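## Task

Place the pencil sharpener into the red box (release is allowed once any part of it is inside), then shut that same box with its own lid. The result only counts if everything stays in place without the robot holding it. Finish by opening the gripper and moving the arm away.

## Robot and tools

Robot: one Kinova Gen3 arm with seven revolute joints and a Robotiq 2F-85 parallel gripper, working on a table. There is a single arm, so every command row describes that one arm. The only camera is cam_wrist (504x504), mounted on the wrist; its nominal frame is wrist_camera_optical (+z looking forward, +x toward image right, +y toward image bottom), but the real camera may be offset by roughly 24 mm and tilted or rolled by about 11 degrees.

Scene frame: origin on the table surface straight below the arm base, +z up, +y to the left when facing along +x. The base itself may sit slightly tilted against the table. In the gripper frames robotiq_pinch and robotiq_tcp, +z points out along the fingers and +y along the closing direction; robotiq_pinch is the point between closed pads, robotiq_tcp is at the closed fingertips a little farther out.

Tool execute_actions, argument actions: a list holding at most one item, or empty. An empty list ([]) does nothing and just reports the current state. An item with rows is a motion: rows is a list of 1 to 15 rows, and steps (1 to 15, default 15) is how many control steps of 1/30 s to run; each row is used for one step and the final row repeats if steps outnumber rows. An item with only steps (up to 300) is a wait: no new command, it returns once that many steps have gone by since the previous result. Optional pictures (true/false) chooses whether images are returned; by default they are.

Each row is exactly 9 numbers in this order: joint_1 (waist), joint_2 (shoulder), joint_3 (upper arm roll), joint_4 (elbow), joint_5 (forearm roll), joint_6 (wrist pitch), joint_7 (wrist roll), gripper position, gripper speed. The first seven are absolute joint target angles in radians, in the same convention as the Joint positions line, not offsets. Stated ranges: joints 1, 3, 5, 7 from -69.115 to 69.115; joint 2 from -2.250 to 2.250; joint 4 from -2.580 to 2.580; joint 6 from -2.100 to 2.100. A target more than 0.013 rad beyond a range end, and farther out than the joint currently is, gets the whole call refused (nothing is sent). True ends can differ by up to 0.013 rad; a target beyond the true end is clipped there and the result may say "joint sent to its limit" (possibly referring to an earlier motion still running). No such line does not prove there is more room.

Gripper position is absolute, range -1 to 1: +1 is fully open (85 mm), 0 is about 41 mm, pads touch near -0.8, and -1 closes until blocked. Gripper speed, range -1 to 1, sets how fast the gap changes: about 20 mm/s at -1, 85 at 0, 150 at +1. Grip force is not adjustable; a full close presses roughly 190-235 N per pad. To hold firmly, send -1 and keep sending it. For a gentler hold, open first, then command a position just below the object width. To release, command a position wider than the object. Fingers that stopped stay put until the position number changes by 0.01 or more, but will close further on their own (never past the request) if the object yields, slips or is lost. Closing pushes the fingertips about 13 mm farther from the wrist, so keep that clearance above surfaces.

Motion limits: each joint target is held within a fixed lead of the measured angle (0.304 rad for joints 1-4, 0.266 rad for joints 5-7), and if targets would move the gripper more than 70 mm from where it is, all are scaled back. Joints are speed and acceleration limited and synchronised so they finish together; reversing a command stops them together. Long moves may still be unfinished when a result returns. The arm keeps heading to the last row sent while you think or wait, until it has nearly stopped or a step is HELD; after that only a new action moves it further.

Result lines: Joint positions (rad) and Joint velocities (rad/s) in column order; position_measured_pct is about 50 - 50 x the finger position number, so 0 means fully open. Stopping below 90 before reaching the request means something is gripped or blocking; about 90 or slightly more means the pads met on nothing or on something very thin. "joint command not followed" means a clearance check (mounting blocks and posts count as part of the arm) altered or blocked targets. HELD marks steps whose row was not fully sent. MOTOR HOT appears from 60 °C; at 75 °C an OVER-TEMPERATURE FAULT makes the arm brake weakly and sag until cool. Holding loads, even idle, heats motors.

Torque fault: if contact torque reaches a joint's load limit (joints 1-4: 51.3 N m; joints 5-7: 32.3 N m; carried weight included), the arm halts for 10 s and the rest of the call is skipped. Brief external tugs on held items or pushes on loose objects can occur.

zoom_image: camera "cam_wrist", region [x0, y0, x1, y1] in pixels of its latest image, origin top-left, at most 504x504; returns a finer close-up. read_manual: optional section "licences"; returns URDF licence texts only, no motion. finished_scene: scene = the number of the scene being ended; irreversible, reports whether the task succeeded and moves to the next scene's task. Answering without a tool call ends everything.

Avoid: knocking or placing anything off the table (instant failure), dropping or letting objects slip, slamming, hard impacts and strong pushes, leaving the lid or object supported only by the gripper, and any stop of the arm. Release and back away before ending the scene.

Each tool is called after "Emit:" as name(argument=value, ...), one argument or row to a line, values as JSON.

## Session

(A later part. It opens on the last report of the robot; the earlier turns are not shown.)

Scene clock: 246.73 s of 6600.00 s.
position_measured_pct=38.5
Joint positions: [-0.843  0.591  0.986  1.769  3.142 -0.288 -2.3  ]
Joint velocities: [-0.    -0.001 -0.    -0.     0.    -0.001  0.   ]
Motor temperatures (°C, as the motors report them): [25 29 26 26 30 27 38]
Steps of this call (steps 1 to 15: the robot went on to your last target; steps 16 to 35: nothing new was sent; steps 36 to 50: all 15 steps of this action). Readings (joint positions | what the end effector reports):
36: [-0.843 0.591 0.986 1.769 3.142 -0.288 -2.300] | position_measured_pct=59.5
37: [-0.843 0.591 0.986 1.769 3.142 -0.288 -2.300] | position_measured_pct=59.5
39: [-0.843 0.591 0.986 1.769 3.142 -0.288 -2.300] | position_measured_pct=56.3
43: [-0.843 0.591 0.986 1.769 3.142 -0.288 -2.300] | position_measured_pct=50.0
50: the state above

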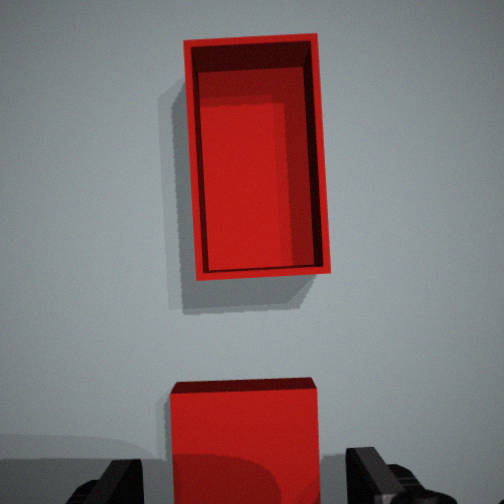

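Emit:
execute_actions(
  actions=[
    {"rows": [[-0.995,0.544,1.114,1.795,3.142,-0.356,-2.3,0.25,0]], "steps": 12},
  ],
  pictures=false,
)

Emit:
execute_actions(
  actions=[
    {"rows": [[-1.159,0.644,1.159,2.005,3.142,-0.188,-2.04,0.0,0]], "steps": 10},
  ],
  pictures=false,
)

Emit:
execute_actions(
  actions=[
    {"rows": [[-1.197,0.687,1.154,2.175,3.142,-0.022,-1.7,0.0,0],[-1.197,0.687,1.154,2.175,3.142,-0.022,-1.7,0.0,0],[-1.197,0.687,1.154,2.175,3.142,-0.022,-1.7,0.0,0],[-1.197,0.687,1.154,2.175,3.142,-0.022,-1.7,0.0,0],[-1.197,0.687,1.154,2.175,3.142,-0.022,-1.7,0.0,0],[-1.234,0.730,1.149,2.345,3.142,0.144,-1.321,0.0,0]], "steps": 15},
  ],
  pictures=false,
)

Emit:
execute_actions(
  actions=[
    {"steps": 25},
  ],
)

Scene clock: 261.63 s of 6600.00 s.
position_measured_pct=37.7
Joint positions: [-0.987  0.546  1.113  1.794  3.142 -0.355 -2.3  ]
Joint velocities: [-0.049 -0.016  0.031  0.015  0.001 -0.016 -0.001]
Motor temperatures (°C, as the motors report them): [26 29 26 26 30 27 38]
Steps of this call (steps 1 to 15: the robot went on to your last target; steps 16 to 90: nothing new was sent; then 11.50 s passed at rest; steps 91 to 102: all 12 steps of this action). Readings (joint positions | what the end effector reports):
91: [-0.845 0.591 0.987 1.769 3.142 -0.288 -2.300] | position_measured_pct=37.7
92: [-0.852 0.588 0.991 1.771 3.142 -0.291 -2.300] | position_measured_pct=37.7
94: [-0.883 0.579 1.013 1.775 3.142 -0.303 -2.300] | position_measured_pct=37.7
98: [-0.965 0.554 1.086 1.789 3.142 -0.342 -2.300] | position_measured_pct=37.7
102: the state above

Scene clock: 261.97 s of 6600.00 s.
position_measured_pct=49.6
Joint positions: [-1.131  0.628  1.15   1.971  3.142 -0.215 -2.082]
Joint velocities: [-0.331  0.201  0.103  0.489  0.001  0.38   0.609]
Motor temperatures (°C, as the motors report them): [26 29 26 26 30 27 38]
Steps of this call (steps 1 to 10: all 10 steps of this action). Readings (joint positions | what the end effector reports):
1: [-0.990 0.546 1.114 1.796 3.142 -0.355 -2.299] | position_measured_pct=37.7
2: [-0.997 0.549 1.117 1.801 3.142 -0.350 -2.293] | position_measured_pct=38.1
4: [-1.024 0.563 1.124 1.828 3.142 -0.327 -2.260] | position_measured_pct=42.1
8: [-1.103 0.611 1.142 1.930 3.142 -0.247 -2.133] | position_measured_pct=49.2
10: the state above

Scene clock: 262.47 s of 6600.00 s.
position_measured_pct=49.6
Joint positions: [-1.225  0.72   1.15   2.312  3.142  0.111 -1.54 ]
Joint velocities: [-0.067  0.074 -0.005  0.297  0.001  0.292  1.216]
Motor temperatures (°C, as the motors report them): [26 29 26 26 30 27 38]
Steps of this call (steps 1 to 15: all 15 steps of this action). Readings (joint positions | what the end effector reports):
1: [-1.141 0.634 1.153 1.986 3.142 -0.203 -2.063] | position_measured_pct=49.6
2: [-1.149 0.641 1.155 2.004 3.142 -0.188 -2.041] | position_measured_pct=49.6
4: [-1.164 0.655 1.156 2.052 3.142 -0.144 -1.975] | position_measured_pct=49.6
8: [-1.191 0.682 1.155 2.153 3.142 -0.043 -1.820] | position_measured_pct=49.6
15: the state above

Scene clock: 263.30 s of 6600.00 s.
position_measured_pct=49.6
Joint positions: [-1.234  0.73   1.149  2.345  3.142  0.144 -1.321]
Joint velocities: [-0.     0.     0.002 -0.001  0.001 -0.001 -0.   ]
Motor temperatures (°C, as the motors report them): [26 29 26 26 30 27 38]
Steps of this call (steps 1 to 25: the robot went on to your last target). Readings (joint positions | what the end effector reports):
1: [-1.227 0.723 1.149 2.320 3.142 0.120 -1.500] | position_measured_pct=49.6
2: [-1.229 0.724 1.149 2.328 3.142 0.127 -1.459] | position_measured_pct=49.6
4: [-1.231 0.727 1.149 2.338 3.142 0.137 -1.385] | position_measured_pct=49.6
8: [-1.233 0.729 1.149 2.345 3.142 0.144 -1.325] | position_measured_pct=49.6
25: the state above

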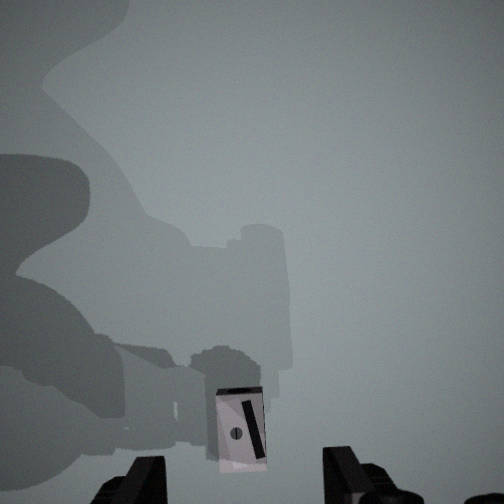

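Emit:
execute_actions(
  actions=[
    {"rows": [[-1.193,0.743,1.120,2.342,3.142,0.172,-1.319,0,0],[-1.193,0.743,1.120,2.342,3.142,0.172,-1.319,0,0],[-1.193,0.743,1.120,2.342,3.142,0.172,-1.319,0,0],[-1.152,0.756,1.091,2.339,3.142,0.199,-1.317,0,0],[-1.152,0.756,1.091,2.339,3.142,0.199,-1.317,0,0],[-1.152,0.756,1.091,2.339,3.142,0.199,-1.317,0,0],[-1.111,0.769,1.062,2.335,3.142,0.227,-1.316,0,0],[-1.111,0.769,1.062,2.335,3.142,0.227,-1.316,0,0],[-1.111,0.769,1.062,2.335,3.142,0.227,-1.316,0,0],[-1.070,0.782,1.033,2.332,3.142,0.254,-1.314,0,0]], "steps": 15},
  ],
  pictures=false,
)

Emit:
execute_actions(
  actions=[
    {"steps": 12},
  ],
)

Scene clock: 273.37 s of 6600.00 s.
position_measured_pct=49.6
Joint positions: [-1.083  0.778  1.04   2.333  3.142  0.247 -1.314]
Joint velocities: [ 0.133  0.044 -0.121 -0.013  0.001  0.112  0.007]
Motor temperatures (°C, as the motors report them): [26 29 26 26 30 27 38]
Steps of this call (steps 1 to 15: the robot went on to your last target; steps 16 to 110: nothing new was sent; then 5.90 s passed at rest; steps 111 to 125: all 15 steps of this action). Readings (joint positions | what the end effector reports):
111: [-1.232 0.731 1.148 2.345 3.142 0.145 -1.321] | position_measured_pct=49.6
112: [-1.225 0.733 1.145 2.344 3.142 0.148 -1.321] | position_measured_pct=49.6
114: [-1.206 0.739 1.132 2.343 3.142 0.161 -1.320] | position_measured_pct=49.6
118: [-1.159 0.754 1.098 2.339 3.142 0.193 -1.318] | position_measured_pct=49.6
125: the state above

Scene clock: 273.77 s of 6600.00 s.
position_measured_pct=49.6
Joint positions: [-1.07   0.782  1.033  2.332  3.142  0.254 -1.314]
Joint velocities: [ 0.004  0.001  0.001 -0.001  0.001  0.001 -0.   ]
Motor temperatures (°C, as the motors report them): [26 29 26 26 30 27 38]
Steps of this call (steps 1 to 12: the robot went on to your last target). Readings (joint positions | what the end effector reports):
1: [-1.079 0.779 1.037 2.333 3.142 0.250 -1.314] | position_measured_pct=49.6
2: [-1.077 0.780 1.035 2.332 3.142 0.252 -1.314] | position_measured_pct=49.6
4: [-1.074 0.781 1.034 2.332 3.142 0.253 -1.314] | position_measured_pct=49.6
8: [-1.071 0.782 1.033 2.332 3.142 0.254 -1.314] | position_measured_pct=49.6
12: the state above

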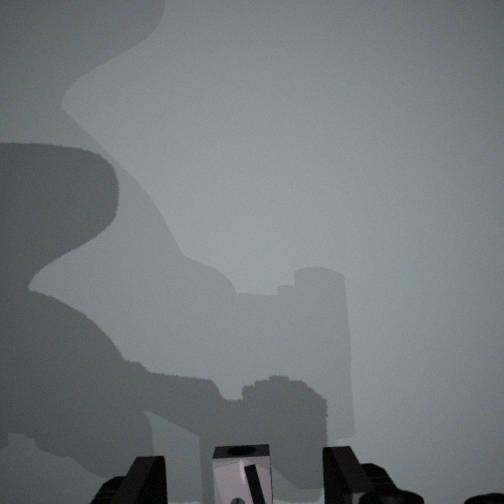

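Emit:
zoom_image(
  camera="cam_wrist",
  region=[150, 404, 350, 504],
)

Region (150, 404, 350, 504) of cam_wrist's 504x504 image, scaled by 2.520.

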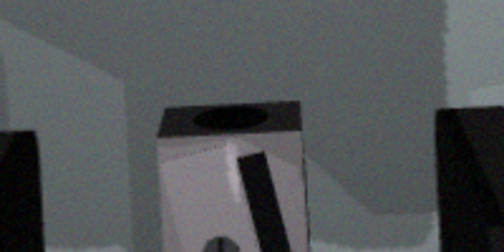

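Emit:
execute_actions(
  actions=[
    {"rows": [[-1.059,0.789,1.024,2.320,3.142,0.253,-1.316,0,0]], "steps": 12},
  ],
  pictures=false,
)

Emit:
execute_actions(
  actions=[
    {"rows": [[-1.059,0.789,1.024,2.320,3.142,0.253,-1.316,-1,-0.4]], "steps": 15},
  ],
  pictures=false,
)

Emit:
execute_actions(
  actions=[
    {"steps": 15},
  ],
)

Scene clock: 285.27 s of 6600.00 s.
position_measured_pct=49.6
Joint positions: [-1.059  0.789  1.024  2.32   3.142  0.253 -1.316]
Joint velocities: [ 0.003  0.003 -0.001 -0.002  0.001 -0.001  0.   ]
Motor temperatures (°C, as the motors report them): [26 29 26 26 30 27 38]
Steps of this call (steps 1 to 30: the robot went on to your last target; steps 31 to 90: nothing new was sent; then 8.10 s passed at rest; steps 91 to 102: all 12 steps of this action). Readings (joint positions | what the end effector reports):
91: [-1.069 0.783 1.033 2.331 3.142 0.254 -1.314] | position_measured_pct=49.6
92: [-1.065 0.785 1.030 2.328 3.142 0.254 -1.315] | position_measured_pct=49.6
94: [-1.062 0.787 1.027 2.324 3.142 0.253 -1.315] | position_measured_pct=49.6
98: [-1.060 0.788 1.024 2.321 3.142 0.253 -1.316] | position_measured_pct=49.6
102: the state above

Scene clock: 285.77 s of 6600.00 s.
position_measured_pct=75.4
Joint positions: [-1.059  0.789  1.024  2.32   3.142  0.253 -1.316]
Joint velocities: [-0.004 -0.005  0.001  0.005  0.001 -0.001  0.001]
Motor temperatures (°C, as the motors report them): [26 29 26 26 30 27 38]
Steps of this call (steps 1 to 15: all 15 steps of this action). Readings (joint positions | what the end effector reports):
1: [-1.059 0.789 1.024 2.320 3.142 0.253 -1.316] | position_measured_pct=49.6
2: [-1.059 0.789 1.024 2.320 3.142 0.253 -1.316] | position_measured_pct=50.0
4: [-1.059 0.789 1.024 2.320 3.142 0.253 -1.316] | position_measured_pct=52.8
8: [-1.059 0.789 1.024 2.320 3.142 0.253 -1.316] | position_measured_pct=60.7
15: the state above

Scene clock: 286.27 s of 6600.00 s.
position_measured_pct=83.3
Joint positions: [-1.06   0.788  1.024  2.321  3.142  0.253 -1.316]
Joint velocities: [ 0.    -0.    -0.001  0.     0.    -0.    -0.   ]
Motor temperatures (°C, as the motors report them): [26 29 26 26 30 27 38]
Steps of this call (steps 1 to 15: the robot went on to your last target). Readings (joint positions | what the end effector reports):
1: [-1.059 0.789 1.024 2.320 3.142 0.253 -1.316] | position_measured_pct=77.0
2: [-1.059 0.789 1.024 2.320 3.142 0.253 -1.316] | position_measured_pct=78.6
4: [-1.060 0.788 1.024 2.320 3.142 0.253 -1.316] | position_measured_pct=80.6
8: [-1.060 0.788 1.024 2.321 3.142 0.253 -1.316] | position_measured_pct=83.3
15: the state above
The arm was judged still, so your last target was given up. Only a new action makes it travel on or press farther. Fingers that are still opening or closing keep moving.

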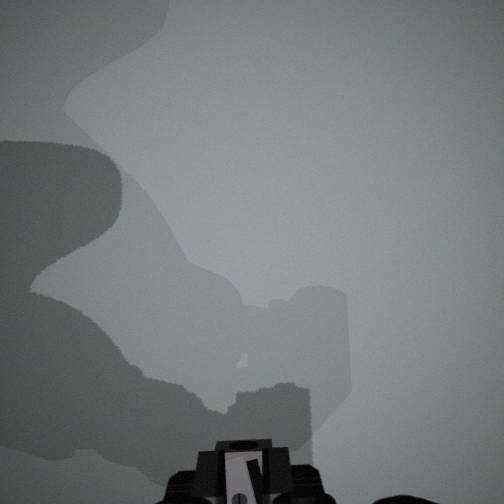

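Emit:
execute_actions(
  actions=[
    {"rows": [[-1.103,0.774,1.055,2.326,3.142,0.226,-1.316,-1,0],[-1.103,0.774,1.055,2.326,3.142,0.226,-1.316,-1,0],[-1.103,0.774,1.055,2.326,3.142,0.226,-1.316,-1,0],[-1.147,0.760,1.087,2.333,3.142,0.199,-1.316,-1,0],[-1.147,0.760,1.087,2.333,3.142,0.199,-1.316,-1,0],[-1.147,0.760,1.087,2.333,3.142,0.199,-1.316,-1,0],[-1.190,0.745,1.118,2.339,3.142,0.171,-1.316,-1,0],[-1.190,0.745,1.118,2.339,3.142,0.171,-1.316,-1,0],[-1.190,0.745,1.118,2.339,3.142,0.171,-1.316,-1,0],[-1.234,0.730,1.149,2.345,3.142,0.144,-1.321,-1,0]], "steps": 15},
  ],
)

Scene clock: 290.87 s of 6600.00 s.
position_measured_pct=83.3
Joint positions: [-1.22   0.735  1.141  2.343  3.142  0.151 -1.32 ]
Joint velocities: [-0.15  -0.052  0.135  0.026 -0.    -0.118 -0.02 ]
Motor temperatures (°C, as the motors report them): [26 29 26 26 30 27 38]
Steps of this call (steps 1 to 90: nothing new was sent; then 1.10 s passed at rest; steps 91 to 105: all 15 steps of this action). Readings (joint positions | what the end effector reports):
91: [-1.061 0.788 1.025 2.321 3.142 0.252 -1.316] | position_measured_pct=83.3
92: [-1.069 0.785 1.029 2.321 3.142 0.249 -1.316] | position_measured_pct=83.3
94: [-1.089 0.779 1.042 2.324 3.142 0.237 -1.316] | position_measured_pct=83.3
98: [-1.138 0.763 1.079 2.331 3.142 0.206 -1.316] | position_measured_pct=83.3
105: the state above

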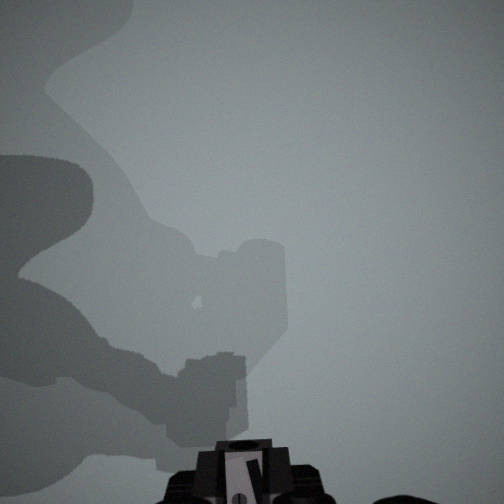

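Emit:
execute_actions(
  actions=[
    {"rows": [[-1.215,0.709,1.152,2.260,3.142,0.061,-1.6,-1,0],[-1.215,0.709,1.152,2.260,3.142,0.061,-1.6,-1,0],[-1.215,0.709,1.152,2.260,3.142,0.061,-1.6,-1,0],[-1.215,0.709,1.152,2.260,3.142,0.061,-1.6,-1,0],[-1.215,0.709,1.152,2.260,3.142,0.061,-1.6,-1,0],[-1.215,0.709,1.152,2.260,3.142,0.061,-1.6,-1,0],[-1.215,0.709,1.152,2.260,3.142,0.061,-1.6,-1,0],[-1.197,0.687,1.154,2.175,3.142,-0.022,-1.89,-1,0]], "steps": 15},
  ],
  pictures=false,
)

Emit:
execute_actions(
  actions=[
    {"rows": [[-1.178,0.666,1.157,2.090,3.142,-0.105,-2.17,-1,0],[-1.178,0.666,1.157,2.090,3.142,-0.105,-2.17,-1,0],[-1.178,0.666,1.157,2.090,3.142,-0.105,-2.17,-1,0],[-1.178,0.666,1.157,2.090,3.142,-0.105,-2.17,-1,0],[-1.178,0.666,1.157,2.090,3.142,-0.105,-2.17,-1,0],[-1.178,0.666,1.157,2.090,3.142,-0.105,-2.17,-1,0],[-1.178,0.666,1.157,2.090,3.142,-0.105,-2.17,-1,0],[-1.159,0.644,1.159,2.005,3.142,-0.188,-2.451,-1,0]], "steps": 15},
  ],
  pictures=false,
)

Emit:
execute_actions(
  actions=[
    {"steps": 15},
  ],
)

Scene clock: 297.40 s of 6600.00 s.
position_measured_pct=83.3
Joint positions: [-1.201  0.692  1.154  2.191  3.142 -0.006 -1.816]
Joint velocities: [ 0.042 -0.054  0.007 -0.223 -0.001 -0.216 -0.973]
Motor temperatures (°C, as the motors report them): [26 29 26 26 30 27 38]
Steps of this call (steps 1 to 30: the robot went on to your last target; steps 31 to 90: nothing new was sent; then 3.03 s passed at rest; steps 91 to 105: all 15 steps of this action). Readings (joint positions | what the end effector reports):
91: [-1.234 0.730 1.149 2.344 3.142 0.143 -1.322] | position_measured_pct=83.3
92: [-1.233 0.729 1.149 2.341 3.142 0.140 -1.332] | position_measured_pct=83.3
94: [-1.228 0.724 1.149 2.325 3.142 0.124 -1.383] | position_measured_pct=83.3
98: [-1.219 0.713 1.151 2.278 3.142 0.079 -1.539] | position_measured_pct=83.3
105: the state above

Scene clock: 297.90 s of 6600.00 s.
position_measured_pct=83.3
Joint positions: [-1.163  0.648  1.159  2.02   3.142 -0.173 -2.386]
Joint velocities: [ 0.043 -0.052  0.008 -0.219 -0.002 -0.213 -0.903]
Motor temperatures (°C, as the motors report them): [26 29 26 26 30 27 38]
Steps of this call (steps 1 to 15: all 15 steps of this action). Readings (joint positions | what the end effector reports):
1: [-1.199 0.690 1.154 2.184 3.142 -0.013 -1.846] | position_measured_pct=83.3
2: [-1.197 0.687 1.154 2.175 3.142 -0.022 -1.881] | position_measured_pct=83.3
4: [-1.190 0.680 1.155 2.148 3.142 -0.049 -1.961] | position_measured_pct=83.3
8: [-1.181 0.670 1.157 2.103 3.142 -0.092 -2.114] | position_measured_pct=83.3
15: the state above

Scene clock: 298.40 s of 6600.00 s.
position_measured_pct=83.3
Joint positions: [-1.159  0.644  1.159  2.005  3.142 -0.188 -2.451]
Joint velocities: [ 0.     0.001 -0.    -0.     0.001 -0.001  0.001]
Motor temperatures (°C, as the motors report them): [26 29 26 26 30 27 38]
Steps of this call (steps 1 to 15: the robot went on to your last target). Readings (joint positions | what the end effector reports):
1: [-1.162 0.647 1.159 2.014 3.142 -0.179 -2.412] | position_measured_pct=83.3
2: [-1.161 0.646 1.159 2.010 3.142 -0.183 -2.431] | position_measured_pct=83.3
4: [-1.160 0.645 1.159 2.006 3.142 -0.187 -2.446] | position_measured_pct=83.3
8: [-1.159 0.644 1.159 2.005 3.142 -0.188 -2.450] | position_measured_pct=83.3
15: the state above

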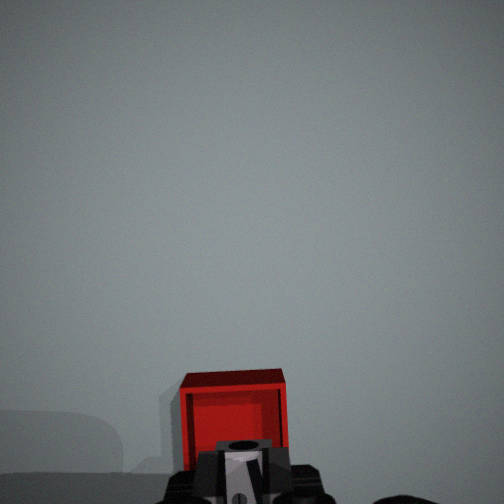

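Emit:
execute_actions(
  actions=[
    {"rows": [[-1.151,0.646,1.153,2.004,3.142,-0.184,-2.451,-1,0],[-1.143,0.648,1.147,2.003,3.142,-0.180,-2.451,-1,0],[-1.135,0.650,1.141,2.002,3.142,-0.175,-2.451,-1,0],[-1.127,0.652,1.135,2.001,3.142,-0.171,-2.451,-1,0],[-1.119,0.654,1.129,2.000,3.142,-0.166,-2.451,-1,0],[-1.111,0.656,1.123,1.999,3.142,-0.162,-2.451,-1,0],[-1.103,0.658,1.117,1.998,3.142,-0.157,-2.451,-1,0],[-1.095,0.660,1.111,1.997,3.142,-0.153,-2.451,-1,0],[-1.089,0.662,1.107,1.996,3.142,-0.150,-2.451,-1,0],[-1.084,0.664,1.103,1.996,3.142,-0.147,-2.451,-1,0],[-1.079,0.665,1.099,1.995,3.142,-0.144,-2.451,-1,0]], "steps": 15},
  ],
  pictures=false,
)

Emit:
execute_actions(
  actions=[
    {"steps": 10},
  ],
)

Emit:
zoom_image(
  camera="cam_wrist",
  region=[150, 364, 330, 504],
)

Scene clock: 307.30 s of 6600.00 s.
position_measured_pct=83.3
Joint positions: [-1.084  0.664  1.102  1.996  3.142 -0.146 -2.451]
Joint velocities: [ 0.043  0.013 -0.036 -0.008 -0.     0.027  0.   ]
Motor temperatures (°C, as the motors report them): [26 29 26 26 30 27 38]
Steps of this call (steps 1 to 15: the robot went on to your last target; steps 16 to 90: nothing new was sent; then 5.40 s passed at rest; steps 91 to 105: all 15 steps of this action). Readings (joint positions | what the end effector reports):
91: [-1.158 0.644 1.159 2.005 3.142 -0.188 -2.451] | position_measured_pct=83.3
92: [-1.155 0.645 1.157 2.004 3.142 -0.187 -2.451] | position_measured_pct=83.3
94: [-1.145 0.647 1.150 2.003 3.142 -0.182 -2.451] | position_measured_pct=83.3
98: [-1.119 0.654 1.130 2.000 3.142 -0.167 -2.451] | position_measured_pct=83.3
105: the state above

Scene clock: 307.63 s of 6600.00 s.
position_measured_pct=83.3
Joint positions: [-1.079  0.665  1.099  1.995  3.142 -0.144 -2.451]
Joint velocities: [ 0.003  0.002  0.     0.    -0.001  0.001  0.001]
Motor temperatures (°C, as the motors report them): [26 29 26 26 30 27 38]
Steps of this call (steps 1 to 10: the robot went on to your last target). Readings (joint positions | what the end effector reports):
1: [-1.083 0.664 1.101 1.995 3.142 -0.145 -2.451] | position_measured_pct=83.3
2: [-1.082 0.664 1.100 1.995 3.142 -0.145 -2.451] | position_measured_pct=83.3
4: [-1.081 0.665 1.099 1.995 3.142 -0.144 -2.451] | position_measured_pct=83.3
8: [-1.080 0.665 1.099 1.995 3.142 -0.144 -2.451] | position_measured_pct=83.3
10: the state above

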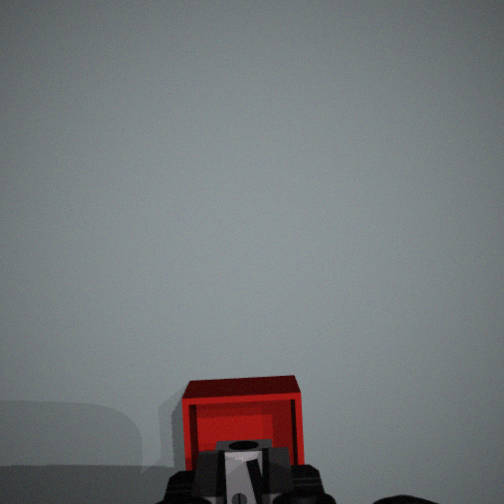

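Region (150, 364, 330, 504) of cam_wrist's 504x504 image, scaled by 2.800.

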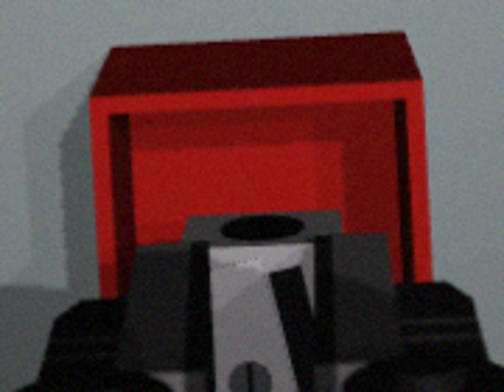

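Emit:
execute_actions(
  actions=[
    {"rows": [[-1.085,0.664,1.103,1.996,3.142,-0.147,-2.451,-1,0]], "steps": 8},
  ],
  pictures=false,
)

Emit:
execute_actions(
  actions=[
    {"rows": [[-1.085,0.664,1.103,1.996,3.142,-0.147,-2.451,-0.35,-0.5]], "steps": 15},
  ],
)

Scene clock: 313.10 s of 6600.00 s.
position_measured_pct=83.3
Joint positions: [-1.084  0.664  1.103  1.996  3.142 -0.147 -2.451]
Joint velocities: [-0.005 -0.     0.003  0.001 -0.    -0.001 -0.001]
Motor temperatures (°C, as the motors report them): [26 29 26 26 30 27 38]
Steps of this call (steps 1 to 15: the robot went on to your last target; steps 16 to 90: nothing new was sent; then 2.20 s passed at rest; steps 91 to 98: all 8 steps of this action). Readings (joint positions | what the end effector reports):
91: [-1.080 0.665 1.099 1.995 3.142 -0.144 -2.451] | position_measured_pct=83.3
92: [-1.082 0.665 1.100 1.995 3.142 -0.145 -2.451] | position_measured_pct=83.3
94: [-1.083 0.664 1.102 1.996 3.142 -0.146 -2.451] | position_measured_pct=83.3
98: the state above

Scene clock: 313.60 s of 6600.00 s.
position_measured_pct=67.5
Joint positions: [-1.085  0.664  1.103  1.996  3.142 -0.147 -2.451]
Joint velocities: [-0.     0.001  0.001 -0.001 -0.001  0.    -0.001]
Motor temperatures (°C, as the motors report them): [26 29 26 26 30 27 38]
Steps of this call (steps 1 to 15: all 15 steps of this action). Readings (joint positions | what the end effector reports):
1: [-1.085 0.664 1.103 1.996 3.142 -0.147 -2.451] | position_measured_pct=83.3
2: [-1.085 0.664 1.103 1.996 3.142 -0.147 -2.451] | position_measured_pct=83.3
4: [-1.085 0.664 1.103 1.996 3.142 -0.147 -2.451] | position_measured_pct=80.2
8: [-1.085 0.664 1.103 1.996 3.142 -0.147 -2.451] | position_measured_pct=73.4
15: the state above

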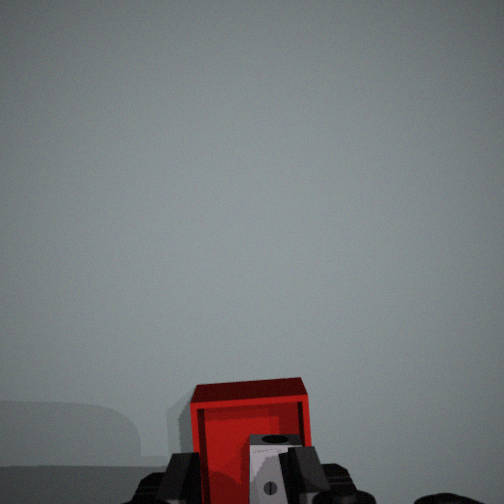

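Emit:
execute_actions(
  actions=[
    {"rows": [[-1.159,0.644,1.159,2.005,3.142,-0.188,-2.451,-0.35,0]], "steps": 12},
  ],
)

Scene clock: 316.60 s of 6600.00 s.
position_measured_pct=67.5
Joint positions: [-1.156  0.645  1.159  2.005  3.142 -0.188 -2.451]
Joint velocities: [-0.026 -0.005  0.003  0.002  0.001 -0.005 -0.001]
Motor temperatures (°C, as the motors report them): [26 29 26 26 30 27 38]
Steps of this call (steps 1 to 15: the robot went on to your last target; steps 16 to 78: nothing new was sent; steps 79 to 90: all 12 steps of this action). Readings (joint positions | what the end effector reports):
79: [-1.087 0.664 1.104 1.996 3.142 -0.147 -2.451] | position_measured_pct=67.5
80: [-1.094 0.662 1.108 1.997 3.142 -0.150 -2.451] | position_measured_pct=67.5
82: [-1.123 0.654 1.126 2.000 3.142 -0.164 -2.451] | position_measured_pct=67.5
86: [-1.151 0.646 1.155 2.004 3.142 -0.185 -2.451] | position_measured_pct=67.5
90: the state above

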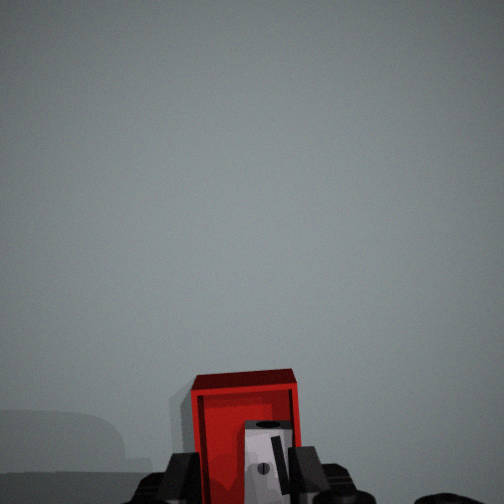

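Sharpener is in. Move above the lid.

Emit:
execute_actions(
  actions=[
    {"rows": [[-1.118,0.619,1.148,1.952,3.142,-0.230,-2.413,0.25,0],[-1.118,0.619,1.148,1.952,3.142,-0.230,-2.413,0.25,0],[-1.118,0.619,1.148,1.952,3.142,-0.230,-2.413,0.25,0],[-1.077,0.594,1.136,1.900,3.142,-0.272,-2.375,0.25,0],[-1.077,0.594,1.136,1.900,3.142,-0.272,-2.375,0.25,0],[-1.077,0.594,1.136,1.900,3.142,-0.272,-2.375,0.25,0],[-1.036,0.569,1.125,1.847,3.142,-0.314,-2.338,0.25,0],[-1.036,0.569,1.125,1.847,3.142,-0.314,-2.338,0.25,0],[-1.036,0.569,1.125,1.847,3.142,-0.314,-2.338,0.25,0],[-0.995,0.544,1.114,1.795,3.142,-0.356,-2.300,0.25,0]], "steps": 15},
  ],
  pictures=false,
)

Emit:
execute_actions(
  actions=[
    {"steps": 12},
  ],
)

Scene clock: 321.40 s of 6600.00 s.
position_measured_pct=38.1
Joint positions: [-1.009  0.552  1.118  1.811  3.142 -0.343 -2.311]
Joint velocities: [ 0.172 -0.112 -0.045 -0.254  0.001 -0.204  0.185]
Motor temperatures (°C, as the motors report them): [26 29 26 26 30 27 38]
Steps of this call (steps 1 to 15: the robot went on to your last target; steps 16 to 90: nothing new was sent; then 1.30 s passed at rest; steps 91 to 105: all 15 steps of this action). Readings (joint positions | what the end effector reports):
91: [-1.158 0.643 1.159 2.004 3.142 -0.189 -2.450] | position_measured_pct=67.5
92: [-1.152 0.640 1.157 1.999 3.142 -0.193 -2.447] | position_measured_pct=67.1
94: [-1.133 0.629 1.152 1.976 3.142 -0.211 -2.431] | position_measured_pct=62.7
98: [-1.088 0.601 1.139 1.916 3.142 -0.259 -2.387] | position_measured_pct=51.6
105: the state above

Scene clock: 321.80 s of 6600.00 s.
position_measured_pct=37.7
Joint positions: [-0.995  0.544  1.114  1.795  3.142 -0.356 -2.3  ]
Joint velocities: [ 0.004 -0.001 -0.002 -0.001  0.    -0.002  0.002]
Motor temperatures (°C, as the motors report them): [26 29 26 26 30 27 38]
Steps of this call (steps 1 to 12: the robot went on to your last target). Readings (joint positions | what the end effector reports):
1: [-1.005 0.549 1.117 1.804 3.142 -0.349 -2.306] | position_measured_pct=37.7
2: [-1.002 0.548 1.116 1.800 3.142 -0.352 -2.303] | position_measured_pct=37.7
4: [-0.999 0.546 1.115 1.797 3.142 -0.354 -2.301] | position_measured_pct=37.7
8: [-0.996 0.545 1.114 1.795 3.142 -0.356 -2.300] | position_measured_pct=37.7
12: the state above

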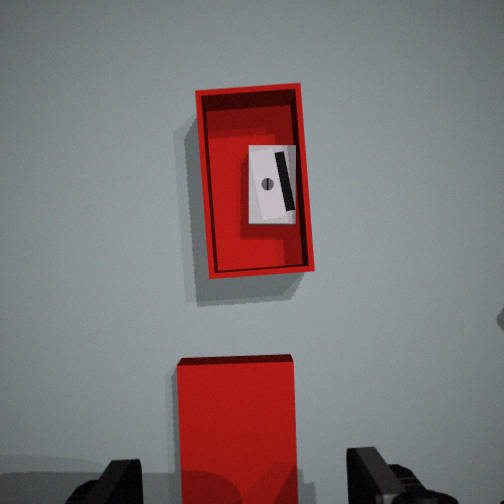

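Emit:
execute_actions(
  actions=[
    {"rows": [[-0.957,0.555,1.082,1.789,3.142,-0.339,-2.3,0.25,0],[-0.957,0.555,1.082,1.789,3.142,-0.339,-2.3,0.25,0],[-0.957,0.555,1.082,1.789,3.142,-0.339,-2.3,0.25,0],[-0.919,0.566,1.050,1.782,3.142,-0.322,-2.3,0.25,0],[-0.919,0.566,1.050,1.782,3.142,-0.322,-2.3,0.25,0],[-0.919,0.566,1.050,1.782,3.142,-0.322,-2.3,0.25,0],[-0.881,0.578,1.017,1.776,3.142,-0.305,-2.3,0.25,0],[-0.881,0.578,1.017,1.776,3.142,-0.305,-2.3,0.25,0],[-0.881,0.578,1.017,1.776,3.142,-0.305,-2.3,0.25,0],[-0.843,0.591,0.986,1.769,3.142,-0.288,-2.3,0.25,0]], "steps": 15},
  ],
  pictures=false,
)

Emit:
execute_actions(
  actions=[
    {"steps": 10},
  ],
)

Scene clock: 330.73 s of 6600.00 s.
position_measured_pct=37.7
Joint positions: [-0.855  0.588  0.993  1.771  3.142 -0.292 -2.3  ]
Joint velocities: [ 0.113  0.041 -0.124 -0.023 -0.001  0.065  0.   ]
Motor temperatures (°C, as the motors report them): [26 29 26 26 30 27 38]
Steps of this call (steps 1 to 30: the robot went on to your last target; steps 31 to 90: nothing new was sent; then 5.43 s passed at rest; steps 91 to 105: all 15 steps of this action). Readings (joint positions | what the end effector reports):
91: [-0.993 0.544 1.113 1.795 3.142 -0.356 -2.300] | position_measured_pct=37.7
92: [-0.986 0.546 1.109 1.794 3.142 -0.353 -2.300] | position_measured_pct=37.7
94: [-0.968 0.551 1.095 1.791 3.142 -0.346 -2.300] | position_measured_pct=37.7
98: [-0.925 0.564 1.057 1.783 3.142 -0.326 -2.300] | position_measured_pct=37.7
105: the state above

Scene clock: 331.07 s of 6600.00 s.
position_measured_pct=37.7
Joint positions: [-0.844  0.591  0.986  1.769  3.142 -0.288 -2.3  ]
Joint velocities: [ 0.006  0.001 -0.    -0.001  0.     0.     0.   ]
Motor temperatures (°C, as the motors report them): [26 29 26 26 30 27 38]
Steps of this call (steps 1 to 10: the robot went on to your last target). Readings (joint positions | what the end effector reports):
1: [-0.852 0.589 0.990 1.770 3.142 -0.290 -2.300] | position_measured_pct=37.7
2: [-0.850 0.589 0.988 1.770 3.142 -0.289 -2.300] | position_measured_pct=37.7
4: [-0.847 0.590 0.987 1.769 3.142 -0.289 -2.300] | position_measured_pct=37.7
8: [-0.844 0.591 0.986 1.769 3.142 -0.288 -2.300] | position_measured_pct=37.7
10: the state above

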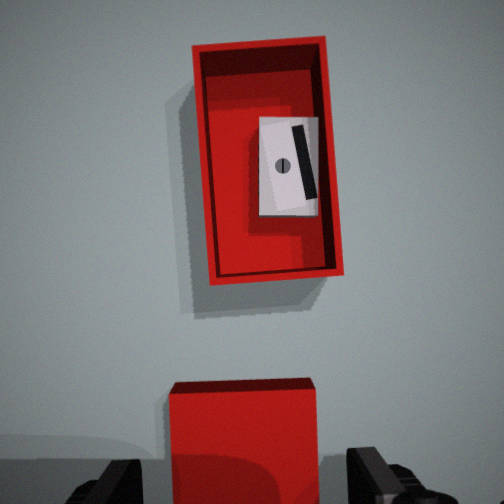

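Emit:
execute_actions(
  actions=[
    {"rows": [[-0.843,0.591,0.986,1.769,3.142,-0.288,-2.3,-1,-0.6]], "steps": 15},
  ],
  pictures=false,
)

Emit:
execute_actions(
  actions=[
    {"steps": 12},
  ],
)

Emit:
zoom_image(
  camera="cam_wrist",
  region=[130, 20, 390, 300],
)

Emit:
zoom_image(
  camera="cam_wrist",
  region=[150, 364, 340, 504],
)

Scene clock: 334.63 s of 6600.00 s.
position_measured_pct=56.3
Joint positions: [-0.844  0.59   0.986  1.769  3.142 -0.289 -2.3  ]
Joint velocities: [-0.005 -0.009  0.002  0.001  0.002 -0.006 -0.   ]
Motor temperatures (°C, as the motors report them): [26 29 26 26 30 27 38]
Steps of this call (steps 1 to 30: the robot went on to your last target; steps 31 to 90: nothing new was sent; then 0.07 s passed at rest; steps 91 to 105: all 15 steps of this action). Readings (joint positions | what the end effector reports):
91: [-0.843 0.591 0.986 1.769 3.142 -0.288 -2.300] | position_measured_pct=37.7
92: [-0.843 0.591 0.986 1.769 3.142 -0.288 -2.300] | position_measured_pct=38.1
94: [-0.843 0.591 0.986 1.769 3.142 -0.288 -2.300] | position_measured_pct=40.1
98: [-0.843 0.591 0.986 1.769 3.142 -0.288 -2.300] | position_measured_pct=46.4
105: the state above

Scene clock: 335.03 s of 6600.00 s.
position_measured_pct=60.7
Joint positions: [-0.844  0.588  0.987  1.77   3.142 -0.29  -2.3  ]
Joint velocities: [-0.    -0.     0.001  0.001  0.002  0.     0.001]
Motor temperatures (°C, as the motors report them): [26 29 26 26 30 27 38]
Steps of this call (steps 1 to 12: the robot went on to your last target). Readings (joint positions | what the end effector reports):
1: [-0.844 0.590 0.986 1.769 3.142 -0.289 -2.300] | position_measured_pct=57.1
2: [-0.844 0.589 0.986 1.769 3.142 -0.289 -2.300] | position_measured_pct=57.9
4: [-0.844 0.589 0.987 1.769 3.142 -0.289 -2.300] | position_measured_pct=59.5
8: [-0.844 0.588 0.987 1.770 3.142 -0.290 -2.300] | position_measured_pct=60.7
12: the state above

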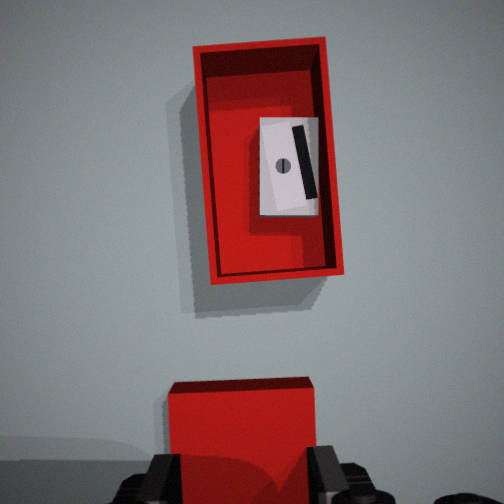

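Region (130, 20, 390, 300) of cam_wrist's 504x504 image, scaled by 1.800; it fills the left 468 columns of this view, and the rest is white.

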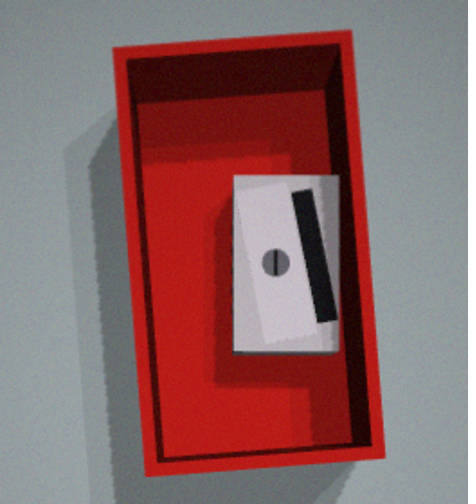

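Region (150, 364, 340, 504) of cam_wrist's 504x504 image, scaled by 2.653; it fills the top 371 rows of this view, and the rest is white.

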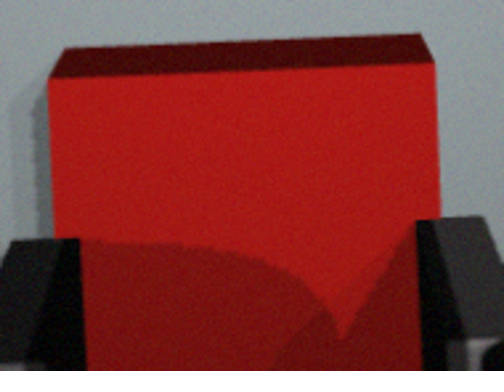

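Emit:
execute_actions(
  actions=[
    {"rows": [[-0.881,0.578,1.017,1.776,3.142,-0.305,-2.3,-1,0],[-0.881,0.578,1.017,1.776,3.142,-0.305,-2.3,-1,0],[-0.881,0.578,1.017,1.776,3.142,-0.305,-2.3,-1,0],[-0.919,0.566,1.050,1.782,3.142,-0.322,-2.3,-1,0],[-0.919,0.566,1.050,1.782,3.142,-0.322,-2.3,-1,0],[-0.919,0.566,1.050,1.782,3.142,-0.322,-2.3,-1,0],[-0.957,0.555,1.082,1.789,3.142,-0.339,-2.3,-1,0],[-0.957,0.555,1.082,1.789,3.142,-0.339,-2.3,-1,0],[-0.957,0.555,1.082,1.789,3.142,-0.339,-2.3,-1,0],[-0.995,0.544,1.114,1.795,3.142,-0.356,-2.3,-1,0]], "steps": 15},
  ],
)

Emit:
execute_actions(
  actions=[
    {"rows": [[-1.037,0.568,1.128,1.848,3.142,-0.315,-2.329,-1,0],[-1.037,0.568,1.128,1.848,3.142,-0.315,-2.329,-1,0],[-1.037,0.568,1.128,1.848,3.142,-0.315,-2.329,-1,0],[-1.079,0.591,1.141,1.901,3.142,-0.274,-2.358,-1,0],[-1.079,0.591,1.141,1.901,3.142,-0.274,-2.358,-1,0],[-1.079,0.591,1.141,1.901,3.142,-0.274,-2.358,-1,0],[-1.121,0.615,1.155,1.954,3.142,-0.232,-2.388,-1,0],[-1.121,0.615,1.155,1.954,3.142,-0.232,-2.388,-1,0],[-1.121,0.615,1.155,1.954,3.142,-0.232,-2.388,-1,0],[-1.163,0.638,1.168,2.007,3.142,-0.191,-2.417,-1,0]], "steps": 15},
  ],
  pictures=false,
)

Emit:
execute_actions(
  actions=[
    {"steps": 12},
  ],
)

Scene clock: 358.80 s of 6600.00 s.
position_measured_pct=60.7
Joint positions: [-0.983  0.547  1.107  1.793  3.142 -0.352 -2.3  ]
Joint velocities: [-0.112 -0.037  0.129  0.023  0.001 -0.067  0.   ]
Motor temperatures (°C, as the motors report them): [26 29 26 26 30 27 38]
Steps of this call (steps 1 to 15: the robot went on to your last target; steps 16 to 90: nothing new was sent; then 20.27 s passed at rest; steps 91 to 105: all 15 steps of this action). Readings (joint positions | what the end effector reports):
91: [-0.846 0.588 0.987 1.770 3.142 -0.290 -2.300] | position_measured_pct=60.7
92: [-0.853 0.586 0.992 1.771 3.142 -0.291 -2.300] | position_measured_pct=60.7
94: [-0.871 0.581 1.005 1.774 3.142 -0.298 -2.300] | position_measured_pct=60.7
98: [-0.913 0.568 1.043 1.781 3.142 -0.318 -2.300] | position_measured_pct=60.7
105: the state above

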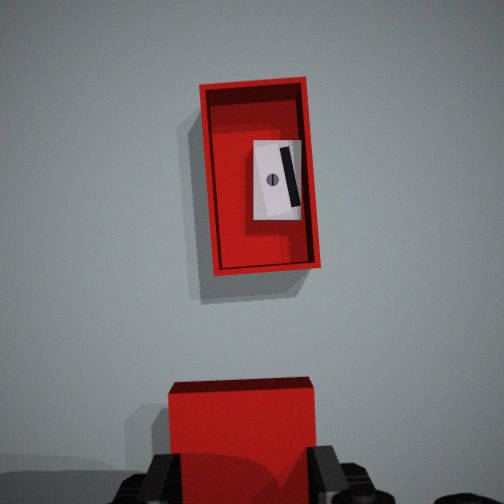

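Scene clock: 359.30 s of 6600.00 s.
position_measured_pct=60.7
Joint positions: [-1.148  0.63   1.163  1.991  3.142 -0.204 -2.408]
Joint velocities: [-0.178  0.1    0.064  0.261  0.     0.203 -0.146]
Motor temperatures (°C, as the motors report them): [26 29 26 26 30 27 38]
Steps of this call (steps 1 to 15: all 15 steps of this action). Readings (joint positions | what the end effector reports):
1: [-0.988 0.547 1.111 1.795 3.142 -0.353 -2.300] | position_measured_pct=60.7
2: [-0.997 0.549 1.115 1.800 3.142 -0.350 -2.303] | position_measured_pct=60.7
4: [-1.017 0.559 1.121 1.822 3.142 -0.334 -2.315] | position_measured_pct=60.7
8: [-1.066 0.585 1.137 1.884 3.142 -0.287 -2.349] | position_measured_pct=60.7
15: the state above

Scene clock: 359.70 s of 6600.00 s.
position_measured_pct=60.7
Joint positions: [-1.163  0.638  1.168  2.007  3.142 -0.191 -2.417]
Joint velocities: [-0.004  0.001  0.003  0.    -0.     0.     0.   ]
Motor temperatures (°C, as the motors report them): [26 29 26 26 30 27 38]
Steps of this call (steps 1 to 12: the robot went on to your last target). Readings (joint positions | what the end effector reports):
1: [-1.153 0.633 1.165 1.998 3.142 -0.198 -2.412] | position_measured_pct=60.7
2: [-1.155 0.634 1.166 2.002 3.142 -0.195 -2.415] | position_measured_pct=60.7
4: [-1.158 0.636 1.167 2.005 3.142 -0.193 -2.416] | position_measured_pct=60.7
8: [-1.162 0.637 1.168 2.007 3.142 -0.191 -2.417] | position_measured_pct=60.7
12: the state above

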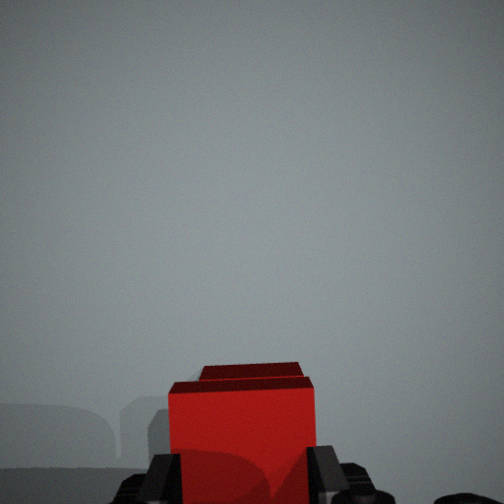

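Emit:
execute_actions(
  actions=[
    {"rows": [[-1.139,0.645,1.148,2.003,3.142,-0.179,-2.417,-1,0],[-1.139,0.645,1.148,2.003,3.142,-0.179,-2.417,-1,0],[-1.139,0.645,1.148,2.003,3.142,-0.179,-2.417,-1,0],[-1.115,0.6527,1.1284,1.998,3.142,-0.1668,-2.417,-1,0]], "steps": 15},
  ],
)

Emit:
zoom_image(
  camera="cam_wrist",
  region=[150, 340, 340, 440],
)

Scene clock: 364.90 s of 6600.00 s.
position_measured_pct=60.7
Joint positions: [-1.116  0.652  1.129  1.998  3.142 -0.167 -2.417]
Joint velocities: [ 0.01   0.002 -0.002 -0.002  0.     0.001  0.001]
Motor temperatures (°C, as the motors report them): [26 29 26 26 30 27 38]
Steps of this call (steps 1 to 30: the robot went on to your last target; steps 31 to 90: nothing new was sent; then 1.70 s passed at rest; steps 91 to 105: all 15 steps of this action). Readings (joint positions | what the end effector reports):
91: [-1.162 0.638 1.167 2.007 3.142 -0.191 -2.417] | position_measured_pct=60.7
92: [-1.155 0.640 1.163 2.006 3.142 -0.188 -2.417] | position_measured_pct=60.7
94: [-1.144 0.643 1.155 2.004 3.142 -0.183 -2.417] | position_measured_pct=60.7
98: [-1.122 0.650 1.134 1.999 3.142 -0.170 -2.417] | position_measured_pct=60.7
105: the state above

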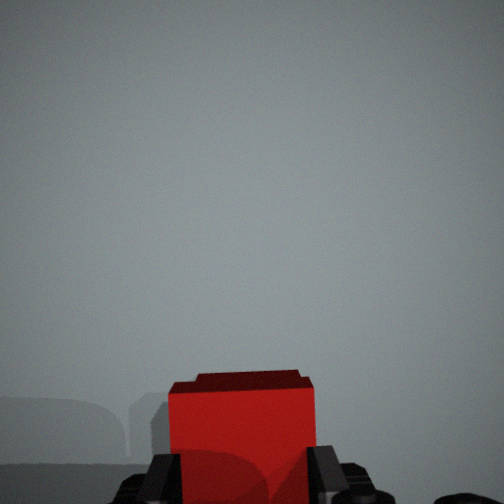

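Region (150, 340, 340, 440) of cam_wrist's 504x504 image, scaled by 2.653; it fills the top 265 rows of this view, and the rest is white.

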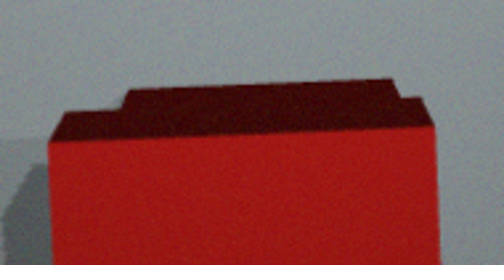

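Emit:
execute_actions(
  actions=[
    {"rows": [[-1.116,0.6549,1.1275,1.9941,3.142,-0.1702,-2.420,-1,0]], "steps": 12},
  ],
)

Emit:
zoom_image(
  camera="cam_wrist",
  region=[150, 340, 340, 440],
)

Scene clock: 376.80 s of 6600.00 s.
position_measured_pct=60.7
Joint positions: [-1.116  0.655  1.128  1.994  3.142 -0.17  -2.42 ]
Joint velocities: [-0.     0.    -0.002 -0.001  0.001 -0.    -0.   ]
Motor temperatures (°C, as the motors report them): [26 29 26 26 30 27 38]
Steps of this call (steps 1 to 15: the robot went on to your last target; steps 16 to 90: nothing new was sent; then 8.50 s passed at rest; steps 91 to 102: all 12 steps of this action). Readings (joint positions | what the end effector reports):
91: [-1.115 0.653 1.128 1.998 3.142 -0.167 -2.417] | position_measured_pct=60.7
92: [-1.115 0.654 1.128 1.997 3.142 -0.168 -2.418] | position_measured_pct=60.7
94: [-1.116 0.654 1.128 1.995 3.142 -0.169 -2.419] | position_measured_pct=60.7
98: [-1.116 0.655 1.128 1.994 3.142 -0.170 -2.420] | position_measured_pct=60.7
102: the state above

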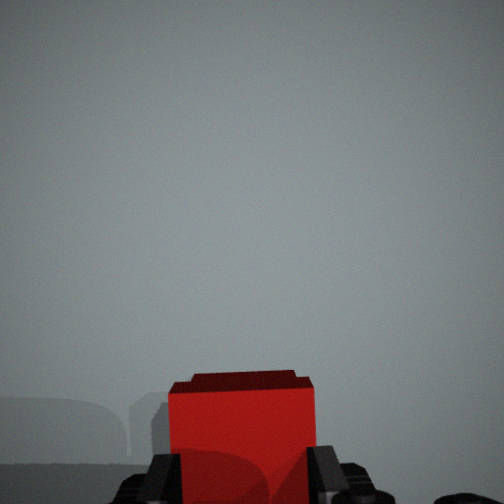

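Region (150, 340, 340, 440) of cam_wrist's 504x504 image, scaled by 2.653; it fills the top 265 rows of this view, and the rest is white.

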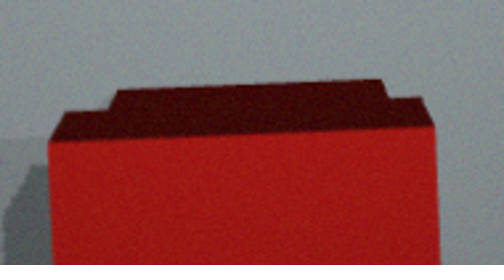

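Emit:
execute_actions(
  actions=[
    {"rows": [[-1.1127,0.656,1.1248,1.9934,3.142,-0.1686,-2.42,-1,0],[-1.1093,0.6571,1.1222,1.9927,3.142,-0.167,-2.42,-1,0],[-1.106,0.6582,1.1195,1.9919,3.142,-0.1654,-2.42,-1,0],[-1.1027,0.6593,1.1168,1.9912,3.142,-0.1638,-2.42,-1,0],[-1.0994,0.6604,1.1142,1.9905,3.142,-0.1622,-2.42,-1,0],[-1.096,0.6616,1.1115,1.9898,3.142,-0.1605,-2.42,-1,0],[-1.0927,0.6627,1.1088,1.9891,3.142,-0.1589,-2.42,-1,0],[-1.0894,0.6638,1.1062,1.9883,3.142,-0.1573,-2.42,-1,0],[-1.086,0.6649,1.1035,1.9876,3.142,-0.1557,-2.42,-1,0],[-1.0827,0.666,1.1008,1.9869,3.142,-0.1541,-2.42,-1,0],[-1.0794,0.6671,1.0982,1.9862,3.142,-0.1525,-2.42,-1,0],[-1.076,0.6682,1.0955,1.9855,3.142,-0.1509,-2.42,-1,0]], "steps": 15},
  ],
  pictures=false,
)

Emit:
execute_actions(
  actions=[
    {"steps": 10},
  ],
)

Scene clock: 384.57 s of 6600.00 s.
position_measured_pct=60.7
Joint positions: [-1.08   0.667  1.098  1.986  3.142 -0.152 -2.42 ]
Joint velocities: [ 0.03   0.012 -0.032 -0.007  0.     0.017 -0.002]
Motor temperatures (°C, as the motors report them): [26 29 26 26 30 27 38]
Steps of this call (steps 1 to 15: the robot went on to your last target; steps 16 to 90: nothing new was sent; then 4.27 s passed at rest; steps 91 to 105: all 15 steps of this action). Readings (joint positions | what the end effector reports):
91: [-1.115 0.655 1.127 1.994 3.142 -0.170 -2.420] | position_measured_pct=60.7
92: [-1.114 0.656 1.126 1.994 3.142 -0.170 -2.420] | position_measured_pct=60.7
94: [-1.110 0.657 1.123 1.993 3.142 -0.168 -2.420] | position_measured_pct=60.7
98: [-1.098 0.661 1.114 1.990 3.142 -0.162 -2.420] | position_measured_pct=60.7
105: the state above

Scene clock: 384.90 s of 6600.00 s.
position_measured_pct=60.7
Joint positions: [-1.076  0.668  1.096  1.986  3.142 -0.151 -2.42 ]
Joint velocities: [ 0.002  0.001 -0.001  0.001  0.001  0.     0.001]
Motor temperatures (°C, as the motors report them): [26 29 26 26 30 27 38]
Steps of this call (steps 1 to 10: the robot went on to your last target). Readings (joint positions | what the end effector reports):
1: [-1.079 0.667 1.097 1.986 3.142 -0.152 -2.420] | position_measured_pct=60.7
2: [-1.078 0.668 1.096 1.986 3.142 -0.151 -2.420] | position_measured_pct=60.7
4: [-1.077 0.668 1.096 1.986 3.142 -0.151 -2.420] | position_measured_pct=60.7
8: [-1.076 0.668 1.096 1.986 3.142 -0.151 -2.420] | position_measured_pct=60.7
10: the state above

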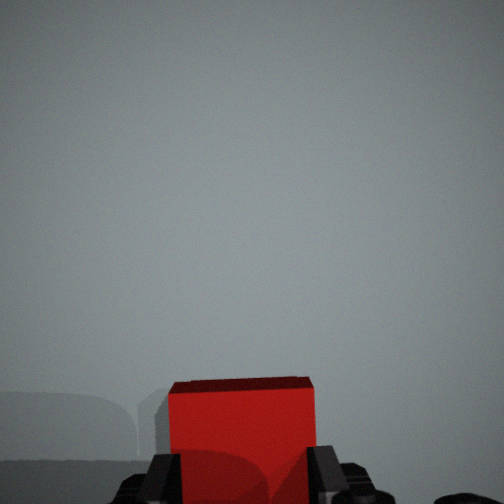

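No blockage. Continue to seat.

Emit:
execute_actions(
  actions=[
    {"rows": [[-1.0727,0.6693,1.0928,1.9848,3.142,-0.1493,-2.42,-1,0],[-1.0694,0.6704,1.0902,1.984,3.142,-0.1477,-2.42,-1,0],[-1.066,0.6715,1.0875,1.9833,3.142,-0.146,-2.42,-1,0],[-1.0627,0.6727,1.0849,1.9826,3.142,-0.1444,-2.42,-1,0],[-1.0594,0.6738,1.0822,1.9819,3.142,-0.1428,-2.42,-1,0],[-1.057,0.6746,1.0803,1.9813,3.142,-0.1417,-2.42,-1,0],[-1.055,0.6752,1.0787,1.9809,3.142,-0.1407,-2.42,-1,0],[-1.053,0.6759,1.0771,1.9805,3.142,-0.1397,-2.42,-1,0],[-1.051,0.6766,1.0755,1.98,3.142,-0.1388,-2.42,-1,0]], "steps": 15},
  ],
  pictures=false,
)

Emit:
execute_actions(
  actions=[
    {"steps": 10},
  ],
)

Scene clock: 389.47 s of 6600.00 s.
position_measured_pct=60.7
Joint positions: [-1.053  0.676  1.076  1.98   3.142 -0.139 -2.42 ]
Joint velocities: [ 0.004  0.    -0.006 -0.002 -0.002  0.001  0.   ]
Motor temperatures (°C, as the motors report them): [26 29 26 26 30 27 38]
Steps of this call (steps 1 to 15: the robot went on to your last target; steps 16 to 90: nothing new was sent; then 1.07 s passed at rest; steps 91 to 105: all 15 steps of this action). Readings (joint positions | what the end effector reports):
91: [-1.075 0.668 1.095 1.985 3.142 -0.151 -2.420] | position_measured_pct=60.7
92: [-1.074 0.669 1.094 1.985 3.142 -0.150 -2.420] | position_measured_pct=60.7
94: [-1.070 0.670 1.091 1.984 3.142 -0.148 -2.420] | position_measured_pct=60.7
98: [-1.060 0.673 1.083 1.982 3.142 -0.143 -2.420] | position_measured_pct=60.7
105: the state above

Scene clock: 389.80 s of 6600.00 s.
position_measured_pct=60.7
Joint positions: [-1.052  0.675  1.076  1.98   3.142 -0.139 -2.42 ]
Joint velocities: [ 0.    -0.     0.001  0.     0.001  0.001 -0.   ]
Motor temperatures (°C, as the motors report them): [26 29 26 26 30 27 38]
Steps of this call (steps 1 to 10: the robot went on to your last target). Readings (joint positions | what the end effector reports):
1: [-1.053 0.676 1.076 1.980 3.142 -0.139 -2.420] | position_measured_pct=60.7
2: [-1.053 0.676 1.076 1.980 3.142 -0.139 -2.420] | position_measured_pct=60.7
4: [-1.053 0.675 1.076 1.980 3.142 -0.139 -2.420] | position_measured_pct=60.7
8: [-1.052 0.675 1.076 1.980 3.142 -0.139 -2.420] | position_measured_pct=60.7
10: the state above

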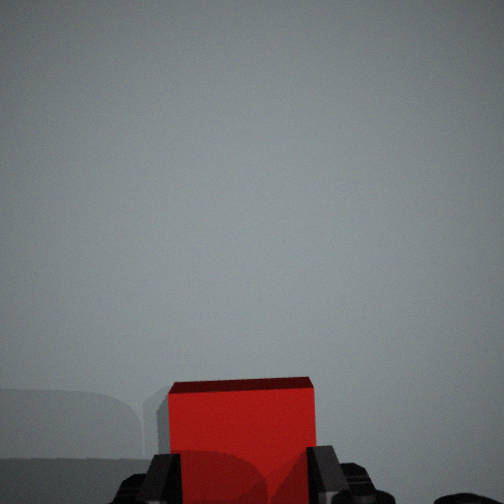

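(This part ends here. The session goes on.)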